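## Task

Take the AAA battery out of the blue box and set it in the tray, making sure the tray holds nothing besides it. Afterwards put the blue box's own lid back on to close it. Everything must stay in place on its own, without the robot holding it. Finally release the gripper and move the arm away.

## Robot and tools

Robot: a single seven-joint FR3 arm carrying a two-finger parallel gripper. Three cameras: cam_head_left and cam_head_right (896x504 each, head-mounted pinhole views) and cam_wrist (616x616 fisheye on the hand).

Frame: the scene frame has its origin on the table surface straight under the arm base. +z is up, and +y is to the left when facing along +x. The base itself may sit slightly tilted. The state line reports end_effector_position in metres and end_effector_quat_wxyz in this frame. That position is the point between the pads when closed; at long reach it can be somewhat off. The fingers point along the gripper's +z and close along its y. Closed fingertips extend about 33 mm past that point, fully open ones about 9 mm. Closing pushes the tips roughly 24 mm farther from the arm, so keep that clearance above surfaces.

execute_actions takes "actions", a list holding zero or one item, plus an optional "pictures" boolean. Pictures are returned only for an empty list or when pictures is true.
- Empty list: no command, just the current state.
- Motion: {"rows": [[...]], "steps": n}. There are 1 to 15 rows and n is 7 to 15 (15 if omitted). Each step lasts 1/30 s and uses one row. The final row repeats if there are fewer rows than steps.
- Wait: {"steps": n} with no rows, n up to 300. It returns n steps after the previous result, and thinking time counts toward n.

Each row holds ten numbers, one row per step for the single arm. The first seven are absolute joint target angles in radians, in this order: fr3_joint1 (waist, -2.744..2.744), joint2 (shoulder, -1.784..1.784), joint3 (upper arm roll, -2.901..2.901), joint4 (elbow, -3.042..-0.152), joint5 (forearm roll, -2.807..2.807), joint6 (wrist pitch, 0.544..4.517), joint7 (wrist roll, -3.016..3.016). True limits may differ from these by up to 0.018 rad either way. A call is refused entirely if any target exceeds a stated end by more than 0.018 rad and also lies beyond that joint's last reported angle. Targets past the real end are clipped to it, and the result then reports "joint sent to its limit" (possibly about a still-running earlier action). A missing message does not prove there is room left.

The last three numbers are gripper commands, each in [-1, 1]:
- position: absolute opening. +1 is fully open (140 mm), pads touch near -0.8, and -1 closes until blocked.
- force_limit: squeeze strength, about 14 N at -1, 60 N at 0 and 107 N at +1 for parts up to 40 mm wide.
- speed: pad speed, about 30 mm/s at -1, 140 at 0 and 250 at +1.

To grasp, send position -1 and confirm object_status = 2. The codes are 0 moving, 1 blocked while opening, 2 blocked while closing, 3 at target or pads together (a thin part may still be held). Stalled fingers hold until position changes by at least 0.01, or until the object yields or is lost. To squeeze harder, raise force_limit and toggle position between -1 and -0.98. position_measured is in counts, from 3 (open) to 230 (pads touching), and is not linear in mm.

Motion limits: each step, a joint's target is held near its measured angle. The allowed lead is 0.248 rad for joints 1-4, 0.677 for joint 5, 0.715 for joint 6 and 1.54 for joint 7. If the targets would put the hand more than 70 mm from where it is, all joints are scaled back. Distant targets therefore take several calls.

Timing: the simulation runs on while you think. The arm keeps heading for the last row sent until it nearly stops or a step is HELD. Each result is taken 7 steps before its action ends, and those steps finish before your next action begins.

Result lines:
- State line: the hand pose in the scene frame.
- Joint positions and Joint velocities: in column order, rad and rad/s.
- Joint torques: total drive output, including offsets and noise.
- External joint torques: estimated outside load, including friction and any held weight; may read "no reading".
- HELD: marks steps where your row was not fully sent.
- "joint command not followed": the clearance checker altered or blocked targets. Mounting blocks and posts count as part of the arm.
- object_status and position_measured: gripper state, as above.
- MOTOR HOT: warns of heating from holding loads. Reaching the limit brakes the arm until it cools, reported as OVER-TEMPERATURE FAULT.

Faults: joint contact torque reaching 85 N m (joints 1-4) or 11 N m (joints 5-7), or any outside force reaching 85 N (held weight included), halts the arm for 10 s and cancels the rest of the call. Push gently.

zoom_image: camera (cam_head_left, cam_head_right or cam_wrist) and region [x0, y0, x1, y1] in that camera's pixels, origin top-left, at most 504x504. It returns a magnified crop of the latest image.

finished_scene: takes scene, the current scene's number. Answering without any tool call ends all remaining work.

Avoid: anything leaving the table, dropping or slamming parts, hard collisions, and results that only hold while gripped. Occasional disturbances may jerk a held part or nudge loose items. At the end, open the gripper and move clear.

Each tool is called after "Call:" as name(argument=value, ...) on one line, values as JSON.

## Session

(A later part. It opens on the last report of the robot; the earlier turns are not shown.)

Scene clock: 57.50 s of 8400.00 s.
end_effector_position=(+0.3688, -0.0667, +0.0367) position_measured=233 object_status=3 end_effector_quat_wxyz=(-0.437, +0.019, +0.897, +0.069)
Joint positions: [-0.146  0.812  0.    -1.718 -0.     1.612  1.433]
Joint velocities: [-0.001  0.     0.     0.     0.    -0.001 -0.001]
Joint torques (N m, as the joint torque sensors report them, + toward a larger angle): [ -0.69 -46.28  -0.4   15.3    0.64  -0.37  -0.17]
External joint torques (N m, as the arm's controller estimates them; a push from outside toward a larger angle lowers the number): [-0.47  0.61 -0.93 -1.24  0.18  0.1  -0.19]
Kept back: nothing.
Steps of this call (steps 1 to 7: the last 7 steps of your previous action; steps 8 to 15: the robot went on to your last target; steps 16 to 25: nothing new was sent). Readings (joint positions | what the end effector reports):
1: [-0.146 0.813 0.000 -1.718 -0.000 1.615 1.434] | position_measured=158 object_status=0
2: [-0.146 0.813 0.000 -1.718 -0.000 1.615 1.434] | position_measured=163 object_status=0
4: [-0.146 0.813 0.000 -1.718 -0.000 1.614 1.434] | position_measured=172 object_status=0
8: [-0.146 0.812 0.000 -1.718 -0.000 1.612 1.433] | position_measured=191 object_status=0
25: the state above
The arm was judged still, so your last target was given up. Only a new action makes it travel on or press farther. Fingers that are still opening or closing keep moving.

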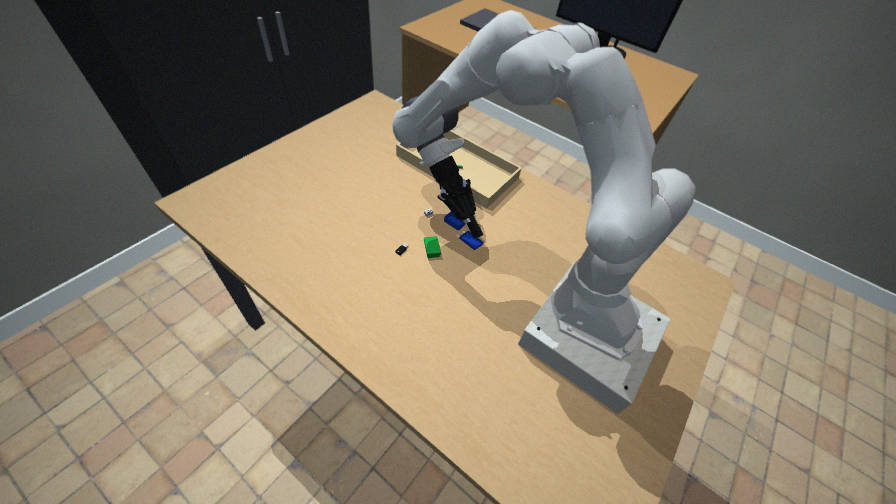

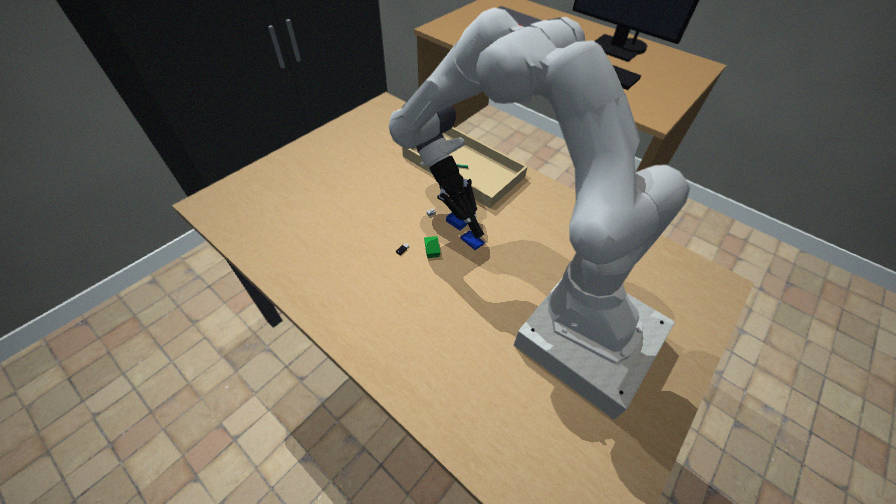

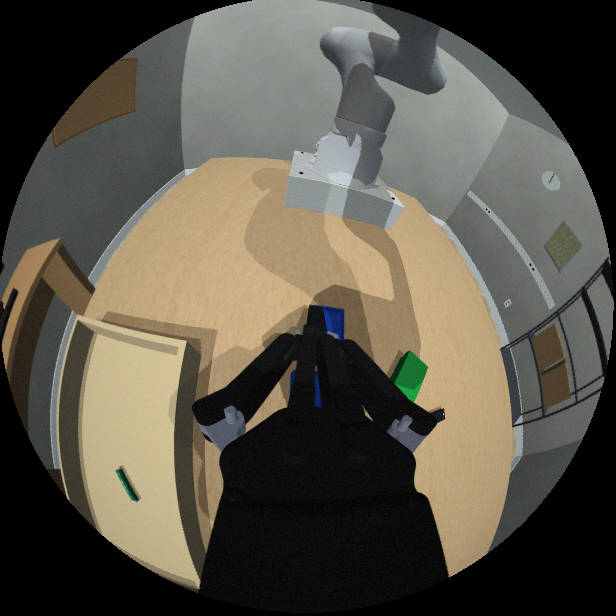

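Call:
execute_actions(actions=[{"rows":[[-0.148,0.79,0,-1.7,0,1.58,1.43,-1,0,0],[-0.148,0.76,0,-1.68,0,1.54,1.43,-1,0,0],[-0.148,0.72,0,-1.65,0,1.48,1.43,-0.6,0,0],[-0.148,0.7,0,-1.6,0,1.42,1.43,-0.1,0,0]],"steps":15}])

Call:
execute_actions(actions=[{"steps":22}], pictures=true)

Call:
zoom_image(camera="cam_head_left", region=[410,190,530,270])

Call:
zoom_image(camera="cam_wrist", region=[240,240,400,400])

Scene clock: 58.20 s of 8400.00 s.
end_effector_position=(+0.4231, -0.0764, +0.1169) position_measured=197 object_status=0 end_effector_quat_wxyz=(-0.397, +0.019, +0.915, +0.062)
Joint positions: [-0.146  0.705  0.    -1.611 -0.     1.486  1.433]
Joint velocities: [ 0.    -0.376  0.001  0.298 -0.    -0.35   0.   ]
Joint torques (N m, as the joint torque sensors report them, + toward a larger angle): [ -0.99 -30.12  -0.42  11.12   0.77  -1.35  -0.22]
External joint torques (N m, as the arm's controller estimates them; a push from outside toward a larger angle lowers the number): [-1.01  0.34 -0.96  1.54  0.33 -0.43 -0.24]
Steps of this call (steps 1 to 13: nothing new was sent; steps 14 to 21: the first 8 steps of this action). Readings (joint positions | what the end effector reports):
14: [-0.146 0.811 0.000 -1.716 -0.000 1.607 1.433] | position_measured=233 object_status=3
15: [-0.146 0.806 0.000 -1.711 -0.000 1.596 1.433] | position_measured=233 object_status=3
17: [-0.146 0.778 0.000 -1.682 -0.000 1.555 1.433] | position_measured=233 object_status=0
21: the state above

Scene clock: 58.93 s of 8400.00 s.
end_effector_position=(+0.4134, -0.0746, +0.1327) position_measured=141 object_status=3 end_effector_quat_wxyz=(-0.417, +0.019, +0.906, +0.066)
Joint positions: [-0.146  0.699  0.    -1.599 -0.     1.423  1.433]
Joint velocities: [ 0.001 -0.    -0.     0.001 -0.001 -0.005 -0.   ]
Joint torques (N m, as the joint torque sensors report them, + toward a larger angle): [ -0.12 -47.02   0.75  17.57   0.8   -0.66  -0.23]
External joint torques (N m, as the arm's controller estimates them; a push from outside toward a larger angle lowers the number): [-0.05  0.47  0.19 -1.84  0.2  -0.34 -0.25]
Kept back: nothing.
Steps of this call (steps 1 to 7: the last 7 steps of your previous action; steps 8 to 22: the robot went on to your last target). Readings (joint positions | what the end effector reports):
1: [-0.146 0.695 0.000 -1.603 -0.000 1.476 1.433] | position_measured=190 object_status=0
2: [-0.146 0.690 0.000 -1.599 -0.000 1.467 1.433] | position_measured=182 object_status=0
4: [-0.146 0.690 0.000 -1.597 -0.000 1.453 1.433] | position_measured=167 object_status=0
8: [-0.146 0.697 0.000 -1.598 -0.000 1.436 1.433] | position_measured=142 object_status=0
22: the state above

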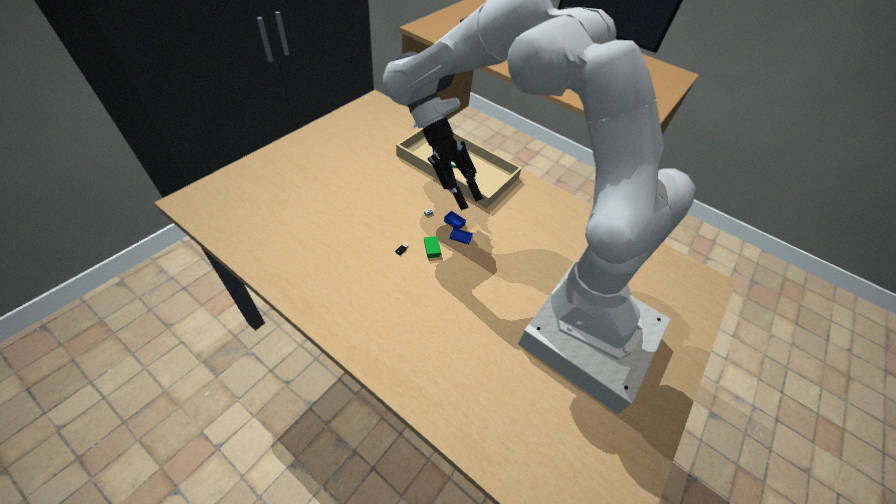

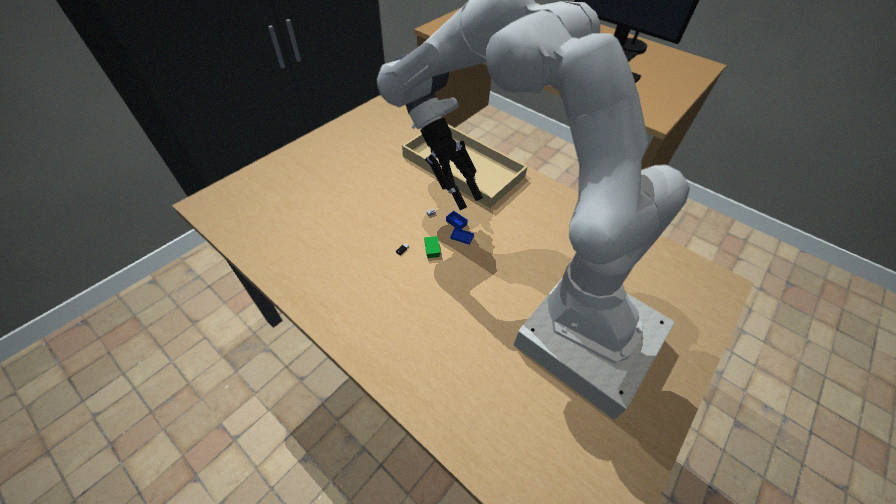

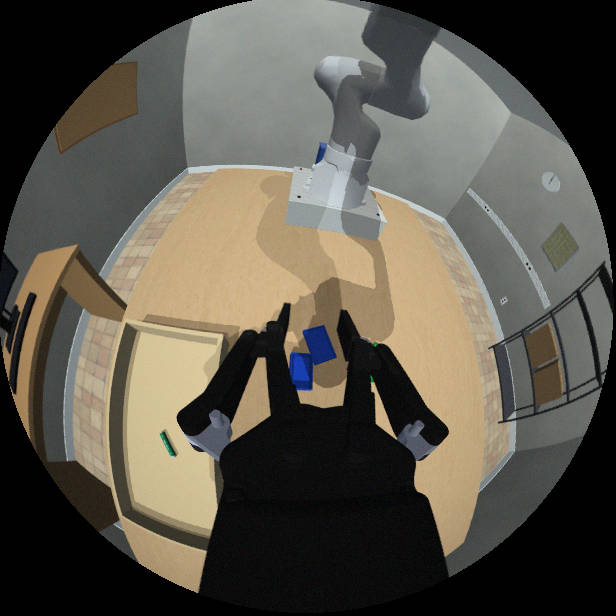

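Region (410, 190, 530, 270) of cam_head_left's 896x504 image, scaled by 4.200, with more detail than that image has.

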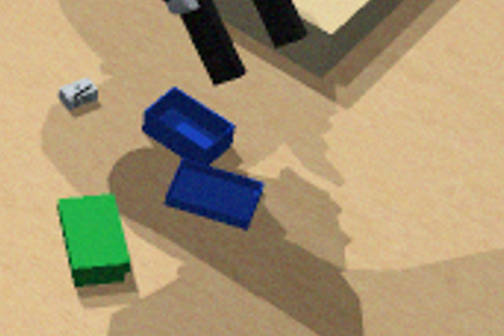

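Region (240, 240, 400, 400) of cam_wrist's 616x616 image, scaled by 3.150, with more detail than that image has.

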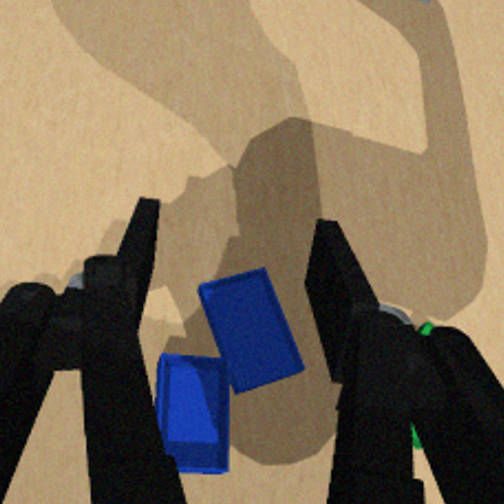

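Call:
execute_actions(actions=[{"rows":[[-0.14,0.6,0,-1.75,0,1.55,1.4,-0.2,0,0],[-0.13,0.5,0,-1.9,0,1.7,1.35,-0.2,0,0],[-0.12,0.4,0,-2.05,0,1.85,1.3,-0.2,0,0],[-0.11,0.3,0,-2.2,0,2.0,1.25,-0.2,0,0],[-0.1,0.2,0,-2.35,0,2.2,1.2,-0.2,0,0],[-0.09,0.1,0,-2.5,0,2.4,1.18,-0.2,0,0],[-0.085,0.0,0,-2.65,0,2.55,1.176,-0.2,0,0],[-0.085,-0.06,0,-2.749,0,2.68,1.176,-0.2,0,0]],"steps":15}])

Call:
execute_actions(actions=[{"steps":35}])

Call:
execute_actions(actions=[{"rows":[[-0.085,-0.027,0,-2.749,0,2.722,1.176,-0.2,0,0]],"steps":15}])

Call:
execute_actions(actions=[{"steps":10}], pictures=true)

Call:
zoom_image(camera="cam_wrist", region=[240,240,400,400])

Scene clock: 60.40 s of 8400.00 s.
end_effector_position=(+0.4246, -0.0632, +0.1422) position_measured=154 object_status=0 end_effector_quat_wxyz=(-0.261, -0.029, +0.964, +0.046)
Joint positions: [-0.114  0.361 -0.001 -2.002  0.     1.824  1.362]
Joint velocities: [ 0.119 -0.974  0.012 -0.908 -0.     1.483 -0.235]
Joint torques (N m, as the joint torque sensors report them, + toward a larger angle): [  0.4  -33.75  -0.65  18.55   0.7    1.86  -0.35]
External joint torques (N m, as the arm's controller estimates them; a push from outside toward a larger angle lowers the number): [ 2.04 -0.2   0.44 -2.59  0.22  0.81 -0.36]
Steps of this call (steps 1 to 15: the robot went on to your last target; steps 16 to 36: nothing new was sent; steps 37 to 44: the first 8 steps of this action). Readings (joint positions | what the end effector reports):
37: [-0.146 0.680 0.000 -1.633 -0.000 1.444 1.431] | position_measured=141 object_status=0
38: [-0.144 0.637 -0.001 -1.706 -0.000 1.486 1.424] | position_measured=147 object_status=0
40: [-0.135 0.519 -0.003 -1.860 -0.000 1.608 1.399] | position_measured=154 object_status=0
44: the state above

Scene clock: 61.57 s of 8400.00 s.
end_effector_position=(+0.3871, -0.0467, +0.1008) position_measured=154 object_status=3 end_effector_quat_wxyz=(-0.006, -0.132, +0.991, +0.000)
Joint positions: [-0.087 -0.058  0.    -2.747  0.     2.675  1.186]
Joint velocities: [-0.    -0.001  0.001  0.    -0.     0.013 -0.021]
Joint torques (N m, as the joint torque sensors report them, + toward a larger angle): [  2.19 -23.42  -0.58  15.05   0.47   2.98  -0.3 ]
External joint torques (N m, as the arm's controller estimates them; a push from outside toward a larger angle lowers the number): [ 2.24 -0.73 -0.47 -1.94  0.11  0.58 -0.3 ]
Kept back: nothing.
Steps of this call (steps 1 to 7: the last 7 steps of your previous action; steps 8 to 35: the robot went on to your last target). Readings (joint positions | what the end effector reports):
1: [-0.111 0.328 -0.001 -2.033 0.000 1.876 1.354] | position_measured=154 object_status=0
2: [-0.107 0.296 -0.000 -2.064 0.000 1.927 1.347] | position_measured=154 object_status=0
4: [-0.103 0.232 -0.000 -2.127 0.000 2.030 1.333] | position_measured=154 object_status=0
8: [-0.095 0.064 -0.000 -2.312 0.000 2.280 1.297] | position_measured=154 object_status=3
35: the state above

Scene clock: 61.83 s of 8400.00 s.
end_effector_position=(+0.3881, -0.0468, +0.0918) position_measured=154 object_status=3 end_effector_quat_wxyz=(-0.004, -0.134, +0.991, -0.000)
Joint positions: [-0.087 -0.029  0.    -2.748  0.     2.71   1.182]
Joint velocities: [ 0.001  0.007  0.    -0.001  0.001  0.058 -0.008]
Joint torques (N m, as the joint torque sensors report them, + toward a larger angle): [  1.73 -22.63  -0.26  15.02   0.41   2.86  -0.28]
External joint torques (N m, as the arm's controller estimates them; a push from outside toward a larger angle lowers the number): [ 1.75  0.75 -0.21 -1.55  0.09  0.45 -0.28]
Steps of this call (steps 1 to 8: the first 8 steps of this action). Readings (joint positions | what the end effector reports):
1: [-0.087 -0.055 0.000 -2.747 0.000 2.682 1.185] | position_measured=154 object_status=3
2: [-0.087 -0.047 0.000 -2.747 0.000 2.689 1.184] | position_measured=154 object_status=3
4: [-0.087 -0.035 0.000 -2.748 0.000 2.699 1.183] | position_measured=154 object_status=3
8: the state above

Scene clock: 62.17 s of 8400.00 s.
end_effector_position=(+0.3907, -0.0471, +0.0924) position_measured=154 object_status=3 end_effector_quat_wxyz=(-0.000, -0.135, +0.991, -0.001)
Joint positions: [-0.087 -0.029  0.    -2.748  0.     2.718  1.18 ]
Joint velocities: [-0.001  0.001  0.001 -0.001  0.001  0.007 -0.003]
Joint torques (N m, as the joint torque sensors report them, + toward a larger angle): [  1.88 -23.14  -0.75  14.44   0.39   2.81  -0.3 ]
External joint torques (N m, as the arm's controller estimates them; a push from outside toward a larger angle lowers the number): [ 1.94  0.03 -0.67 -2.    0.06  0.39 -0.3 ]
Kept back: nothing.
Steps of this call (steps 1 to 7: the last 7 steps of your previous action; steps 8 to 10: the robot went on to your last target). Readings (joint positions | what the end effector reports):
1: [-0.087 -0.029 0.000 -2.748 0.000 2.711 1.182] | position_measured=154 object_status=3
2: [-0.087 -0.029 0.000 -2.748 0.000 2.713 1.181] | position_measured=154 object_status=3
4: [-0.087 -0.029 0.000 -2.748 0.000 2.715 1.181] | position_measured=154 object_status=3
8: [-0.087 -0.029 0.000 -2.748 0.000 2.718 1.180] | position_measured=154 object_status=3
10: the state above

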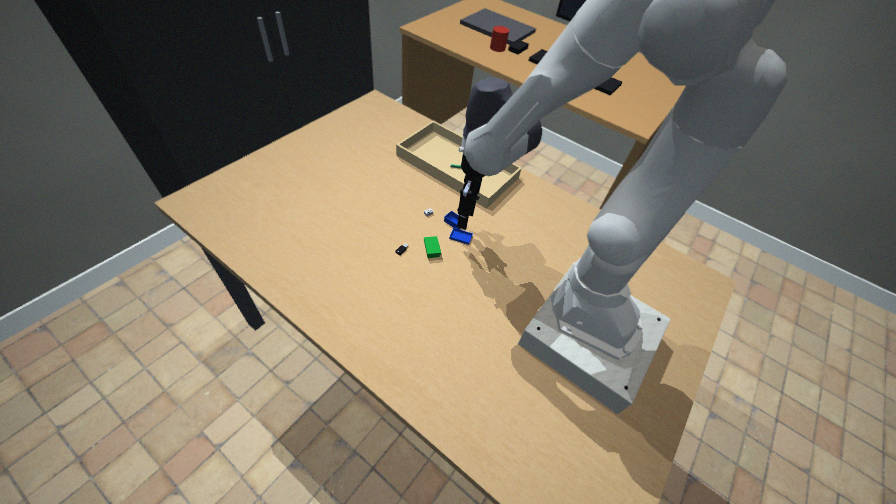

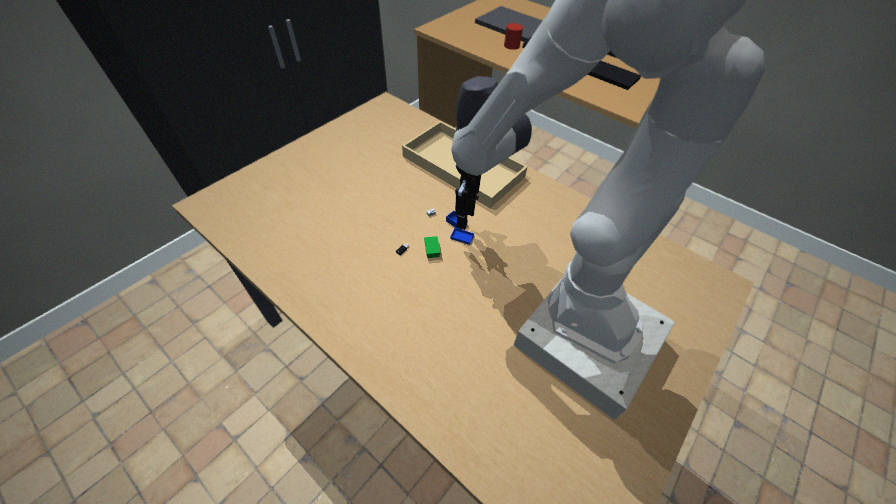

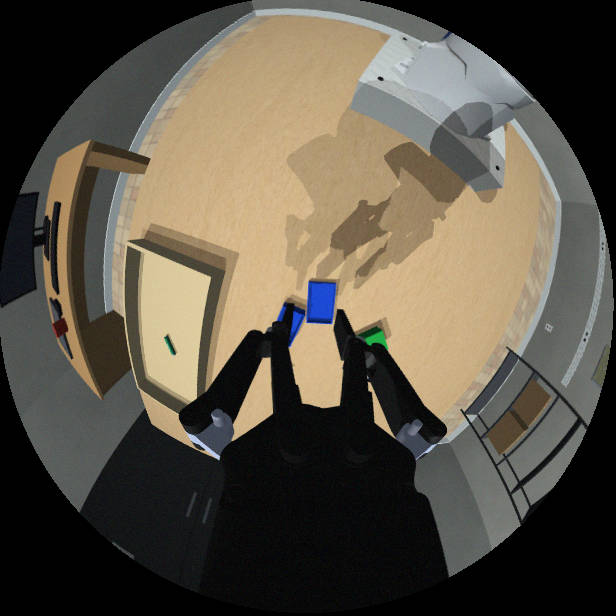

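Region (240, 240, 400, 400) of cam_wrist's 616x616 image, scaled by 3.150, with more detail than that image has.

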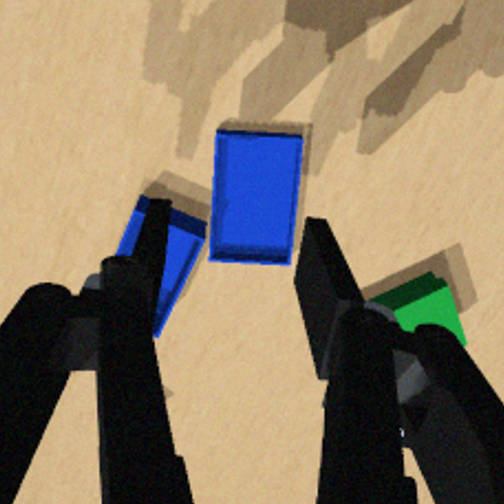

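Call:
execute_actions(actions=[{"rows":[[-0.067,-0.053,0,-2.788,0,2.738,1.195,-0.2,0,0]],"steps":15}])

Call:
execute_actions(actions=[{"rows":[[-0.067,-0.03,0,-2.786,0,2.77,1.195,-0.2,0,0],[-0.067,0.0,0,-2.784,0,2.8,1.195,-0.2,0,0],[-0.067,0.03,0,-2.782,0,2.83,1.195,-0.2,0,0],[-0.067,0.06,0,-2.779,0,2.855,1.195,-0.2,0,0],[-0.067,0.085,0,-2.776,0,2.87,1.195,-0.2,0,0]],"steps":15}])

Call:
execute_actions(actions=[{"steps":18}], pictures=true)

Call:
zoom_image(camera="cam_wrist", region=[240,240,400,400])

Scene clock: 63.03 s of 8400.00 s.
end_effector_position=(+0.3791, -0.0392, +0.0902) position_measured=154 object_status=3 end_effector_quat_wxyz=(-0.001, -0.140, +0.990, -0.001)
Joint positions: [-0.07  -0.05  -0.    -2.785  0.     2.732  1.186]
Joint velocities: [ 0.007 -0.013 -0.001 -0.015 -0.001  0.021  0.016]
Joint torques (N m, as the joint torque sensors report them, + toward a larger angle): [  2.73 -22.57  -0.34  15.     0.42   3.09   0.14]
External joint torques (N m, as the arm's controller estimates them; a push from outside toward a larger angle lowers the number): [ 2.88 -0.32 -0.12 -1.47  0.08  0.63  0.14]
Steps of this call (steps 1 to 15: the robot went on to your last target; steps 16 to 18: nothing new was sent; steps 19 to 26: the first 8 steps of this action). Readings (joint positions | what the end effector reports):
19: [-0.085 -0.033 -0.001 -2.755 0.000 2.723 1.180] | position_measured=154 object_status=3
20: [-0.080 -0.040 -0.001 -2.765 0.000 2.725 1.182] | position_measured=154 object_status=3
22: [-0.073 -0.047 -0.000 -2.778 0.000 2.728 1.184] | position_measured=154 object_status=3
26: the state above

Scene clock: 63.53 s of 8400.00 s.
end_effector_position=(+0.3717, -0.0384, +0.0533) position_measured=154 object_status=3 end_effector_quat_wxyz=(-0.012, -0.138, +0.990, +0.002)
Joint positions: [-0.07   0.073 -0.    -2.779  0.     2.826  1.191]
Joint velocities: [ 0.001  0.231 -0.001 -0.     0.     0.229  0.005]
Joint torques (N m, as the joint torque sensors report them, + toward a larger angle): [  1.52 -27.09  -0.41  15.02   0.32   3.43   0.08]
External joint torques (N m, as the arm's controller estimates them; a push from outside toward a larger angle lowers the number): [ 1.52  2.55 -0.49 -2.06  0.11  0.51  0.08]
Steps of this call (steps 1 to 7: the last 7 steps of your previous action; steps 8 to 15: the first 8 steps of this action). Readings (joint positions | what the end effector reports):
8: [-0.070 -0.049 -0.000 -2.786 0.000 2.739 1.190] | position_measured=154 object_status=3
9: [-0.070 -0.039 -0.000 -2.784 0.000 2.749 1.190] | position_measured=154 object_status=3
11: [-0.070 -0.001 -0.000 -2.781 0.000 2.779 1.190] | position_measured=154 object_status=3
15: the state above

Scene clock: 64.13 s of 8400.00 s.
end_effector_position=(+0.3817, -0.0394, +0.0531) position_measured=154 object_status=3 end_effector_quat_wxyz=(+0.003, -0.138, +0.990, -0.002)
Joint positions: [-0.07   0.083 -0.    -2.778  0.     2.866  1.192]
Joint velocities: [-0.     0.002 -0.    -0.001  0.002  0.007  0.001]
Joint torques (N m, as the joint torque sensors report them, + toward a larger angle): [  1.65 -23.03   0.59  14.11   0.29   3.03   0.1 ]
External joint torques (N m, as the arm's controller estimates them; a push from outside toward a larger angle lowers the number): [1.66 1.34 0.53 0.26 0.07 0.62 0.1 ]
Kept back: nothing.
Steps of this call (steps 1 to 7: the last 7 steps of your previous action; steps 8 to 18: the robot went on to your last target). Readings (joint positions | what the end effector reports):
1: [-0.070 0.078 -0.000 -2.779 0.000 2.833 1.191] | position_measured=154 object_status=3
2: [-0.070 0.081 -0.000 -2.779 0.000 2.839 1.191] | position_measured=154 object_status=3
4: [-0.070 0.083 -0.000 -2.779 0.000 2.848 1.191] | position_measured=154 object_status=3
8: [-0.070 0.083 -0.000 -2.778 0.000 2.859 1.191] | position_measured=154 object_status=3
18: the state above

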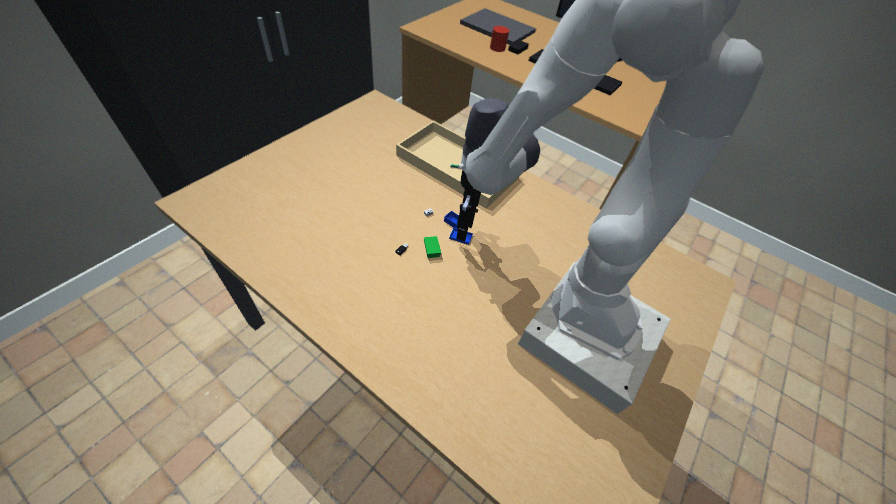

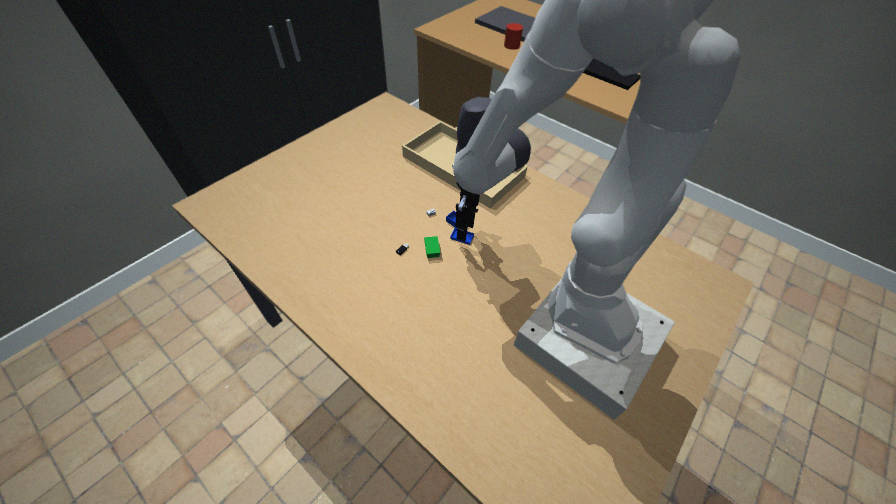

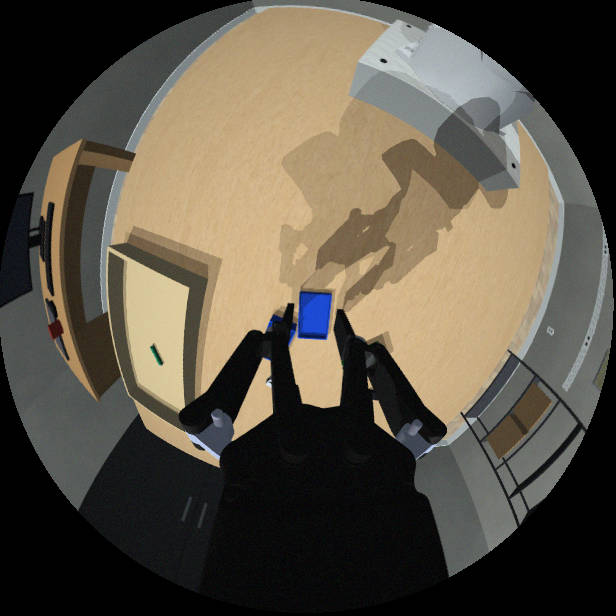

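Region (240, 240, 400, 400) of cam_wrist's 616x616 image, scaled by 3.150, with more detail than that image has.

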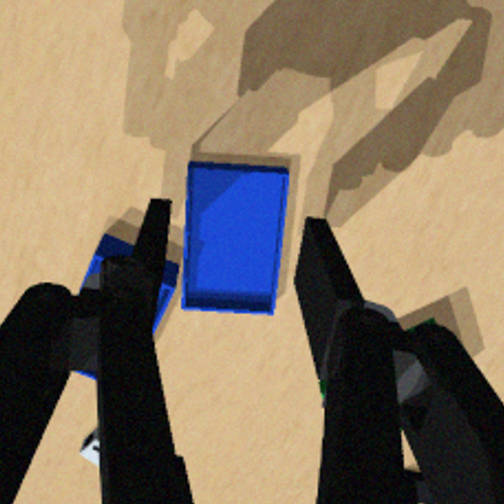

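Call:
execute_actions(actions=[{"rows":[[-0.067,0.075,0,-2.795,0,2.875,1.195,-0.2,0,0],[-0.067,0.067,0,-2.806,0,2.88,1.195,-0.2,0,0],[-0.067,0.067,0,-2.806,0,2.885,1.195,-0.2,0,0],[-0.067,0.067,0,-2.806,0,2.895,1.195,-0.2,0,0],[-0.067,0.08,0,-2.806,0,2.905,1.195,-0.2,0,0],[-0.067,0.095,0,-2.806,0,2.915,1.195,-0.2,0,0],[-0.067,0.11,0,-2.805,0,2.925,1.195,-0.2,0,0],[-0.067,0.122,0,-2.805,0,2.935,1.195,-0.2,0,0],[-0.067,0.132,0,-2.805,0,2.94,1.195,-0.2,0,0]],"steps":15}])

Call:
execute_actions(actions=[{"steps":18}], pictures=true)

Call:
zoom_image(camera="cam_wrist", region=[240,240,400,400])

Scene clock: 64.87 s of 8400.00 s.
end_effector_position=(+0.3729, -0.0385, +0.0456) position_measured=154 object_status=3 end_effector_quat_wxyz=(+0.003, -0.138, +0.990, -0.002)
Joint positions: [-0.07   0.094 -0.    -2.801  0.     2.899  1.192]
Joint velocities: [ 0.     0.322 -0.001 -0.007  0.001  0.208 -0.   ]
Joint torques (N m, as the joint torque sensors report them, + toward a larger angle): [  1.67 -23.95  -0.09  10.17   0.16   2.78   0.07]
External joint torques (N m, as the arm's controller estimates them; a push from outside toward a larger angle lowers the number): [ 1.78  0.37 -0.07 -2.12 -0.05  0.56  0.07]
Steps of this call (steps 1 to 14: the robot went on to your last target; steps 15 to 22: the first 8 steps of this action). Readings (joint positions | what the end effector reports):
15: [-0.070 0.082 -0.000 -2.780 0.000 2.869 1.192] | position_measured=154 object_status=3
16: [-0.070 0.078 -0.000 -2.786 0.000 2.870 1.192] | position_measured=154 object_status=3
18: [-0.070 0.073 -0.000 -2.797 0.000 2.875 1.192] | position_measured=154 object_status=3
22: the state above

Scene clock: 65.47 s of 8400.00 s.
end_effector_position=(+0.3698, -0.0385, +0.0349) position_measured=154 object_status=3 end_effector_quat_wxyz=(+0.002, -0.137, +0.991, -0.002)
Joint positions: [-0.07   0.13  -0.001 -2.803  0.     2.936  1.192]
Joint velocities: [-0.    -0.002 -0.    -0.001  0.001  0.006 -0.001]
Joint torques (N m, as the joint torque sensors report them, + toward a larger angle): [  1.83 -23.78   0.31  10.17   0.25   2.95   0.03]
External joint torques (N m, as the arm's controller estimates them; a push from outside toward a larger angle lowers the number): [ 1.91  0.98  0.28 -2.39  0.08  0.51  0.03]
Kept back: nothing.
Steps of this call (steps 1 to 7: the last 7 steps of your previous action; steps 8 to 18: the robot went on to your last target). Readings (joint positions | what the end effector reports):
1: [-0.070 0.105 -0.000 -2.801 0.000 2.906 1.192] | position_measured=154 object_status=3
2: [-0.070 0.115 -0.000 -2.802 0.000 2.912 1.192] | position_measured=154 object_status=3
4: [-0.070 0.122 -0.001 -2.802 0.000 2.922 1.192] | position_measured=154 object_status=3
8: [-0.070 0.129 -0.001 -2.803 0.000 2.930 1.192] | position_measured=154 object_status=3
18: the state above

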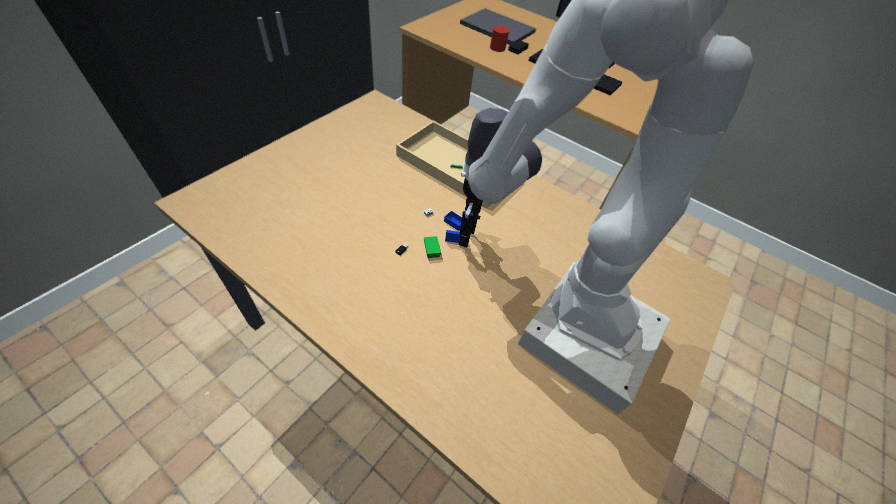

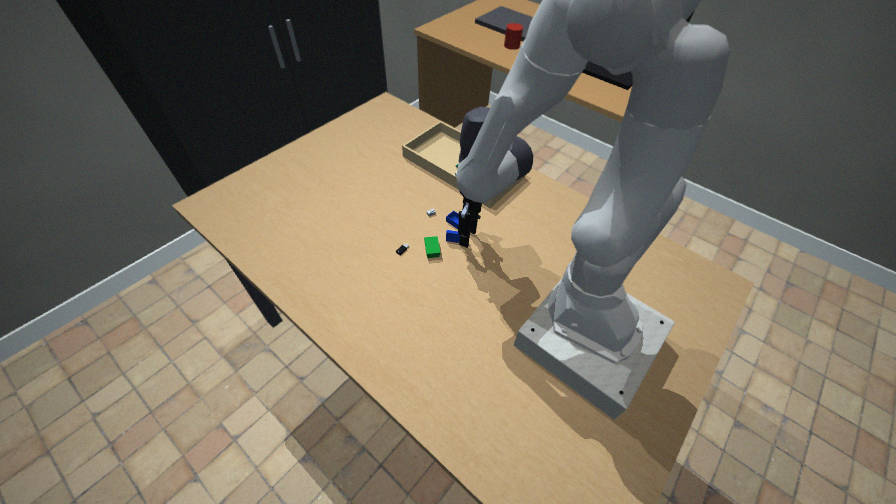

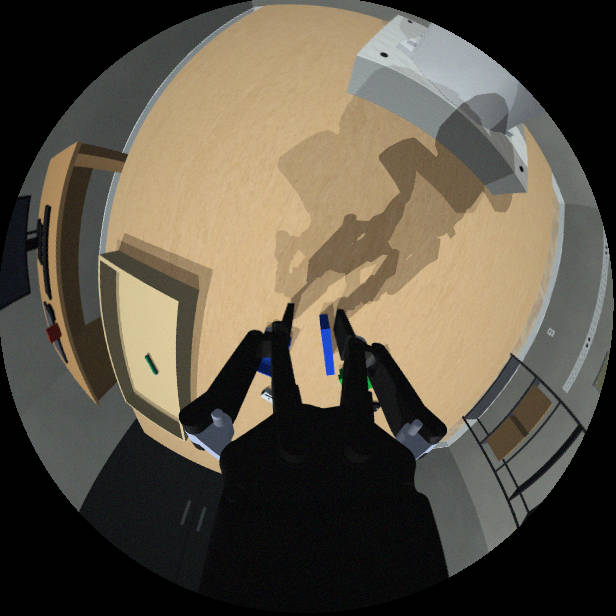

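Region (240, 240, 400, 400) of cam_wrist's 616x616 image, scaled by 3.150, with more detail than that image has.

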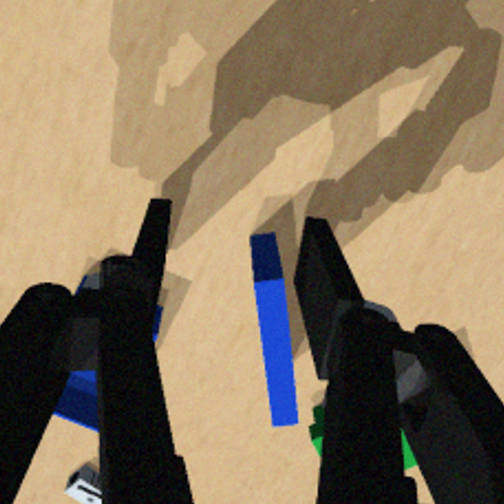

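Call:
execute_actions(actions=[{"rows":[[-0.06,0.12,0,-2.805,0,2.93,1.195,-0.1,0,0],[-0.055,0.105,0,-2.805,0,2.915,1.195,0,0,0],[-0.05,0.09,0,-2.805,0,2.9,1.195,0,0,0],[-0.05,0.07,0,-2.805,0,2.88,1.195,0,0,0],[-0.05,0.04,0,-2.805,0,2.85,1.195,0,0,0],[-0.05,0.0,0,-2.805,0,2.81,1.195,0,0,0],[-0.05,-0.04,0,-2.805,0,2.77,1.195,0,0,0],[-0.05,-0.08,0,-2.805,0,2.73,1.195,0,0,0]],"steps":15}])

Call:
execute_actions(actions=[{"steps":20}], pictures=true)

Call:
zoom_image(camera="cam_wrist", region=[230,230,410,410])

Call:
zoom_image(camera="cam_head_left", region=[410,190,530,270])

Scene clock: 66.47 s of 8400.00 s.
end_effector_position=(+0.3844, -0.0335, +0.0733) position_measured=129 object_status=0 end_effector_quat_wxyz=(+0.018, -0.145, +0.989, -0.006)
Joint positions: [-0.053  0.004 -0.001 -2.807  0.     2.847  1.192]
Joint velocities: [ 0.011 -1.049  0.001  0.001  0.001 -0.702  0.001]
Joint torques (N m, as the joint torque sensors report them, + toward a larger angle): [  1.31 -22.45  -0.85  14.73   0.38   2.38   0.05]
External joint torques (N m, as the arm's controller estimates them; a push from outside toward a larger angle lowers the number): [ 1.45 -1.3  -0.7  -1.39  0.14 -0.4   0.05]
Steps of this call (steps 1 to 15: the robot went on to your last target; steps 16 to 22: nothing new was sent; steps 23 to 30: the first 8 steps of this action). Readings (joint positions | what the end effector reports):
23: [-0.069 0.129 -0.001 -2.804 0.000 2.937 1.192] | position_measured=154 object_status=0
24: [-0.066 0.125 -0.001 -2.804 0.000 2.933 1.192] | position_measured=149 object_status=0
26: [-0.059 0.105 -0.001 -2.805 0.000 2.920 1.192] | position_measured=134 object_status=0
30: the state above

Scene clock: 67.13 s of 8400.00 s.
end_effector_position=(+0.3781, -0.0325, +0.0953) position_measured=129 object_status=3 end_effector_quat_wxyz=(+0.005, -0.146, +0.989, -0.003)
Joint positions: [-0.053 -0.078 -0.001 -2.803  0.     2.735  1.192]
Joint velocities: [ 0.     0.    -0.001 -0.001  0.    -0.014  0.001]
Joint torques (N m, as the joint torque sensors report them, + toward a larger angle): [  1.92 -22.75   0.09  14.55   0.4    2.25   0.16]
External joint torques (N m, as the arm's controller estimates them; a push from outside toward a larger angle lowers the number): [ 1.99 -1.39  0.23 -1.88  0.07 -0.21  0.16]
Kept back: nothing.
Steps of this call (steps 1 to 7: the last 7 steps of your previous action; steps 8 to 20: the robot went on to your last target). Readings (joint positions | what the end effector reports):
1: [-0.053 -0.027 -0.001 -2.806 0.000 2.827 1.192] | position_measured=129 object_status=0
2: [-0.053 -0.049 -0.001 -2.804 0.000 2.812 1.192] | position_measured=129 object_status=0
4: [-0.053 -0.071 -0.001 -2.802 0.000 2.788 1.192] | position_measured=129 object_status=3
8: [-0.053 -0.078 -0.001 -2.802 0.000 2.758 1.192] | position_measured=129 object_status=3
20: the state above

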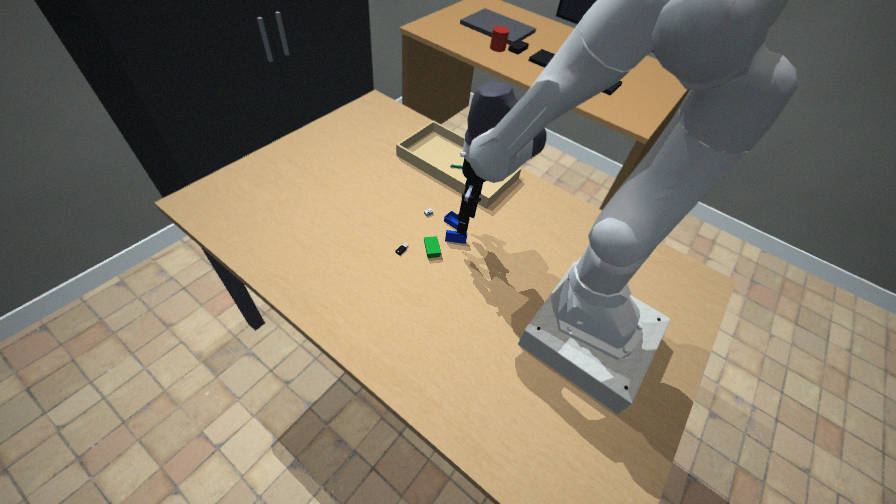

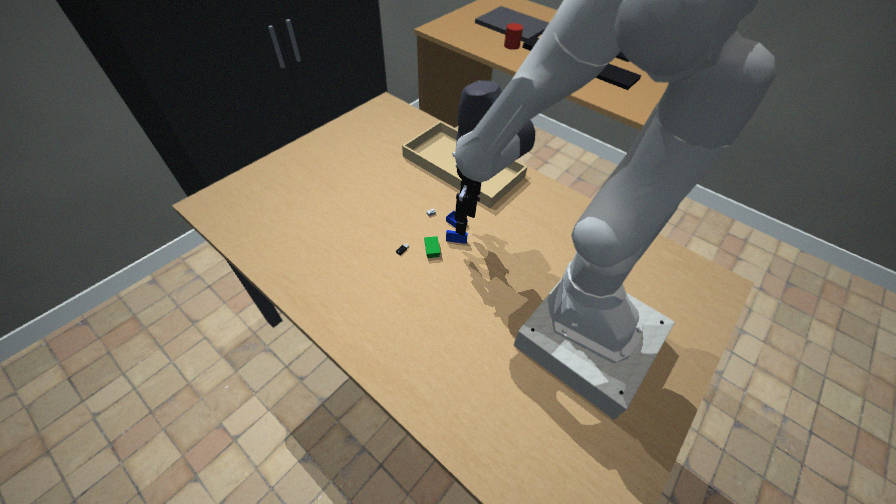

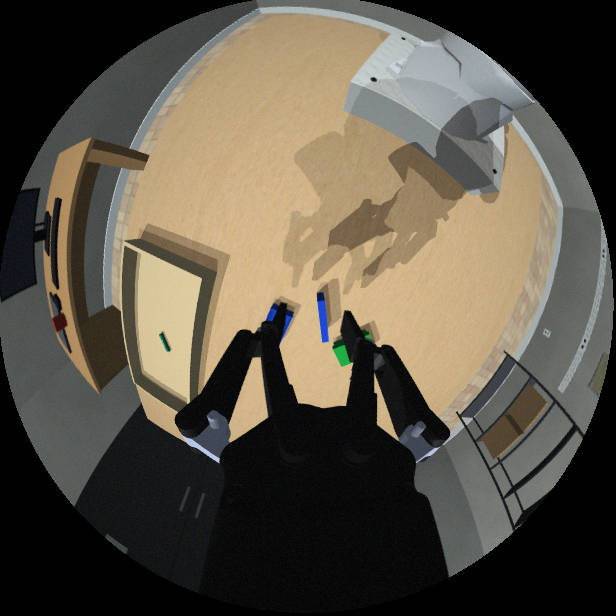

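Region (230, 230, 410, 410) of cam_wrist's 616x616 image, scaled by 2.800, with more detail than that image has.

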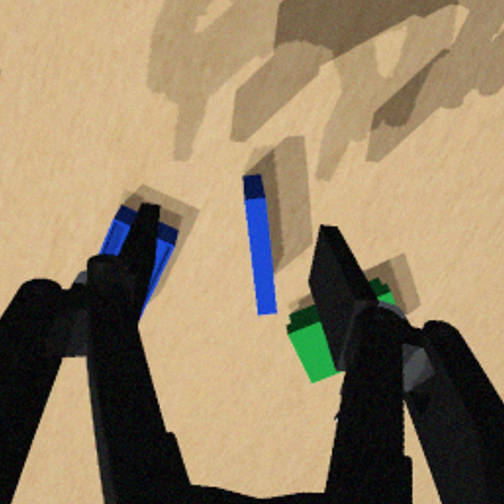

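Region (410, 190, 530, 270) of cam_head_left's 896x504 image, scaled by 4.200, with more detail than that image has.

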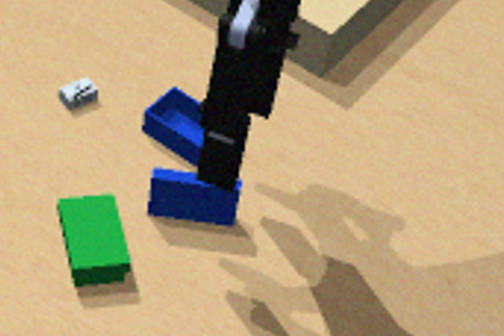

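Call:
zoom_image(camera="cam_head_right", region=[435,215,485,255])

Call:
zoom_image(camera="cam_wrist", region=[295,275,355,355])

Region (435, 215, 485, 255) of cam_head_right's 896x504 image, scaled by 10.080, with more detail than that image has; it fills the top 403 rows of this view, and the rest is white.

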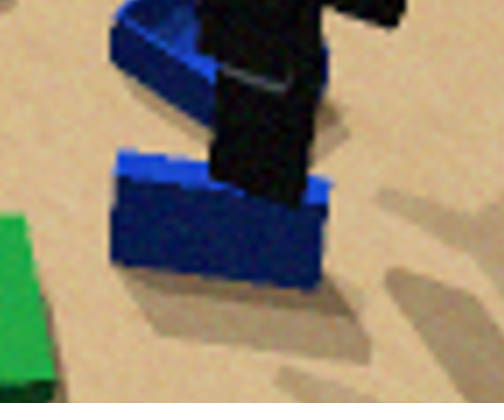

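Region (295, 275, 355, 355) of cam_wrist's 616x616 image, scaled by 6.300, with more detail than that image has; it fills the left 378 columns of this view, and the rest is white.

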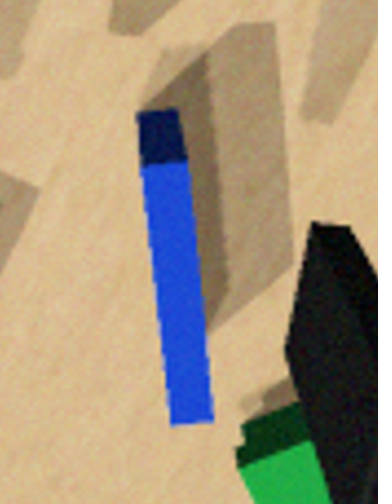

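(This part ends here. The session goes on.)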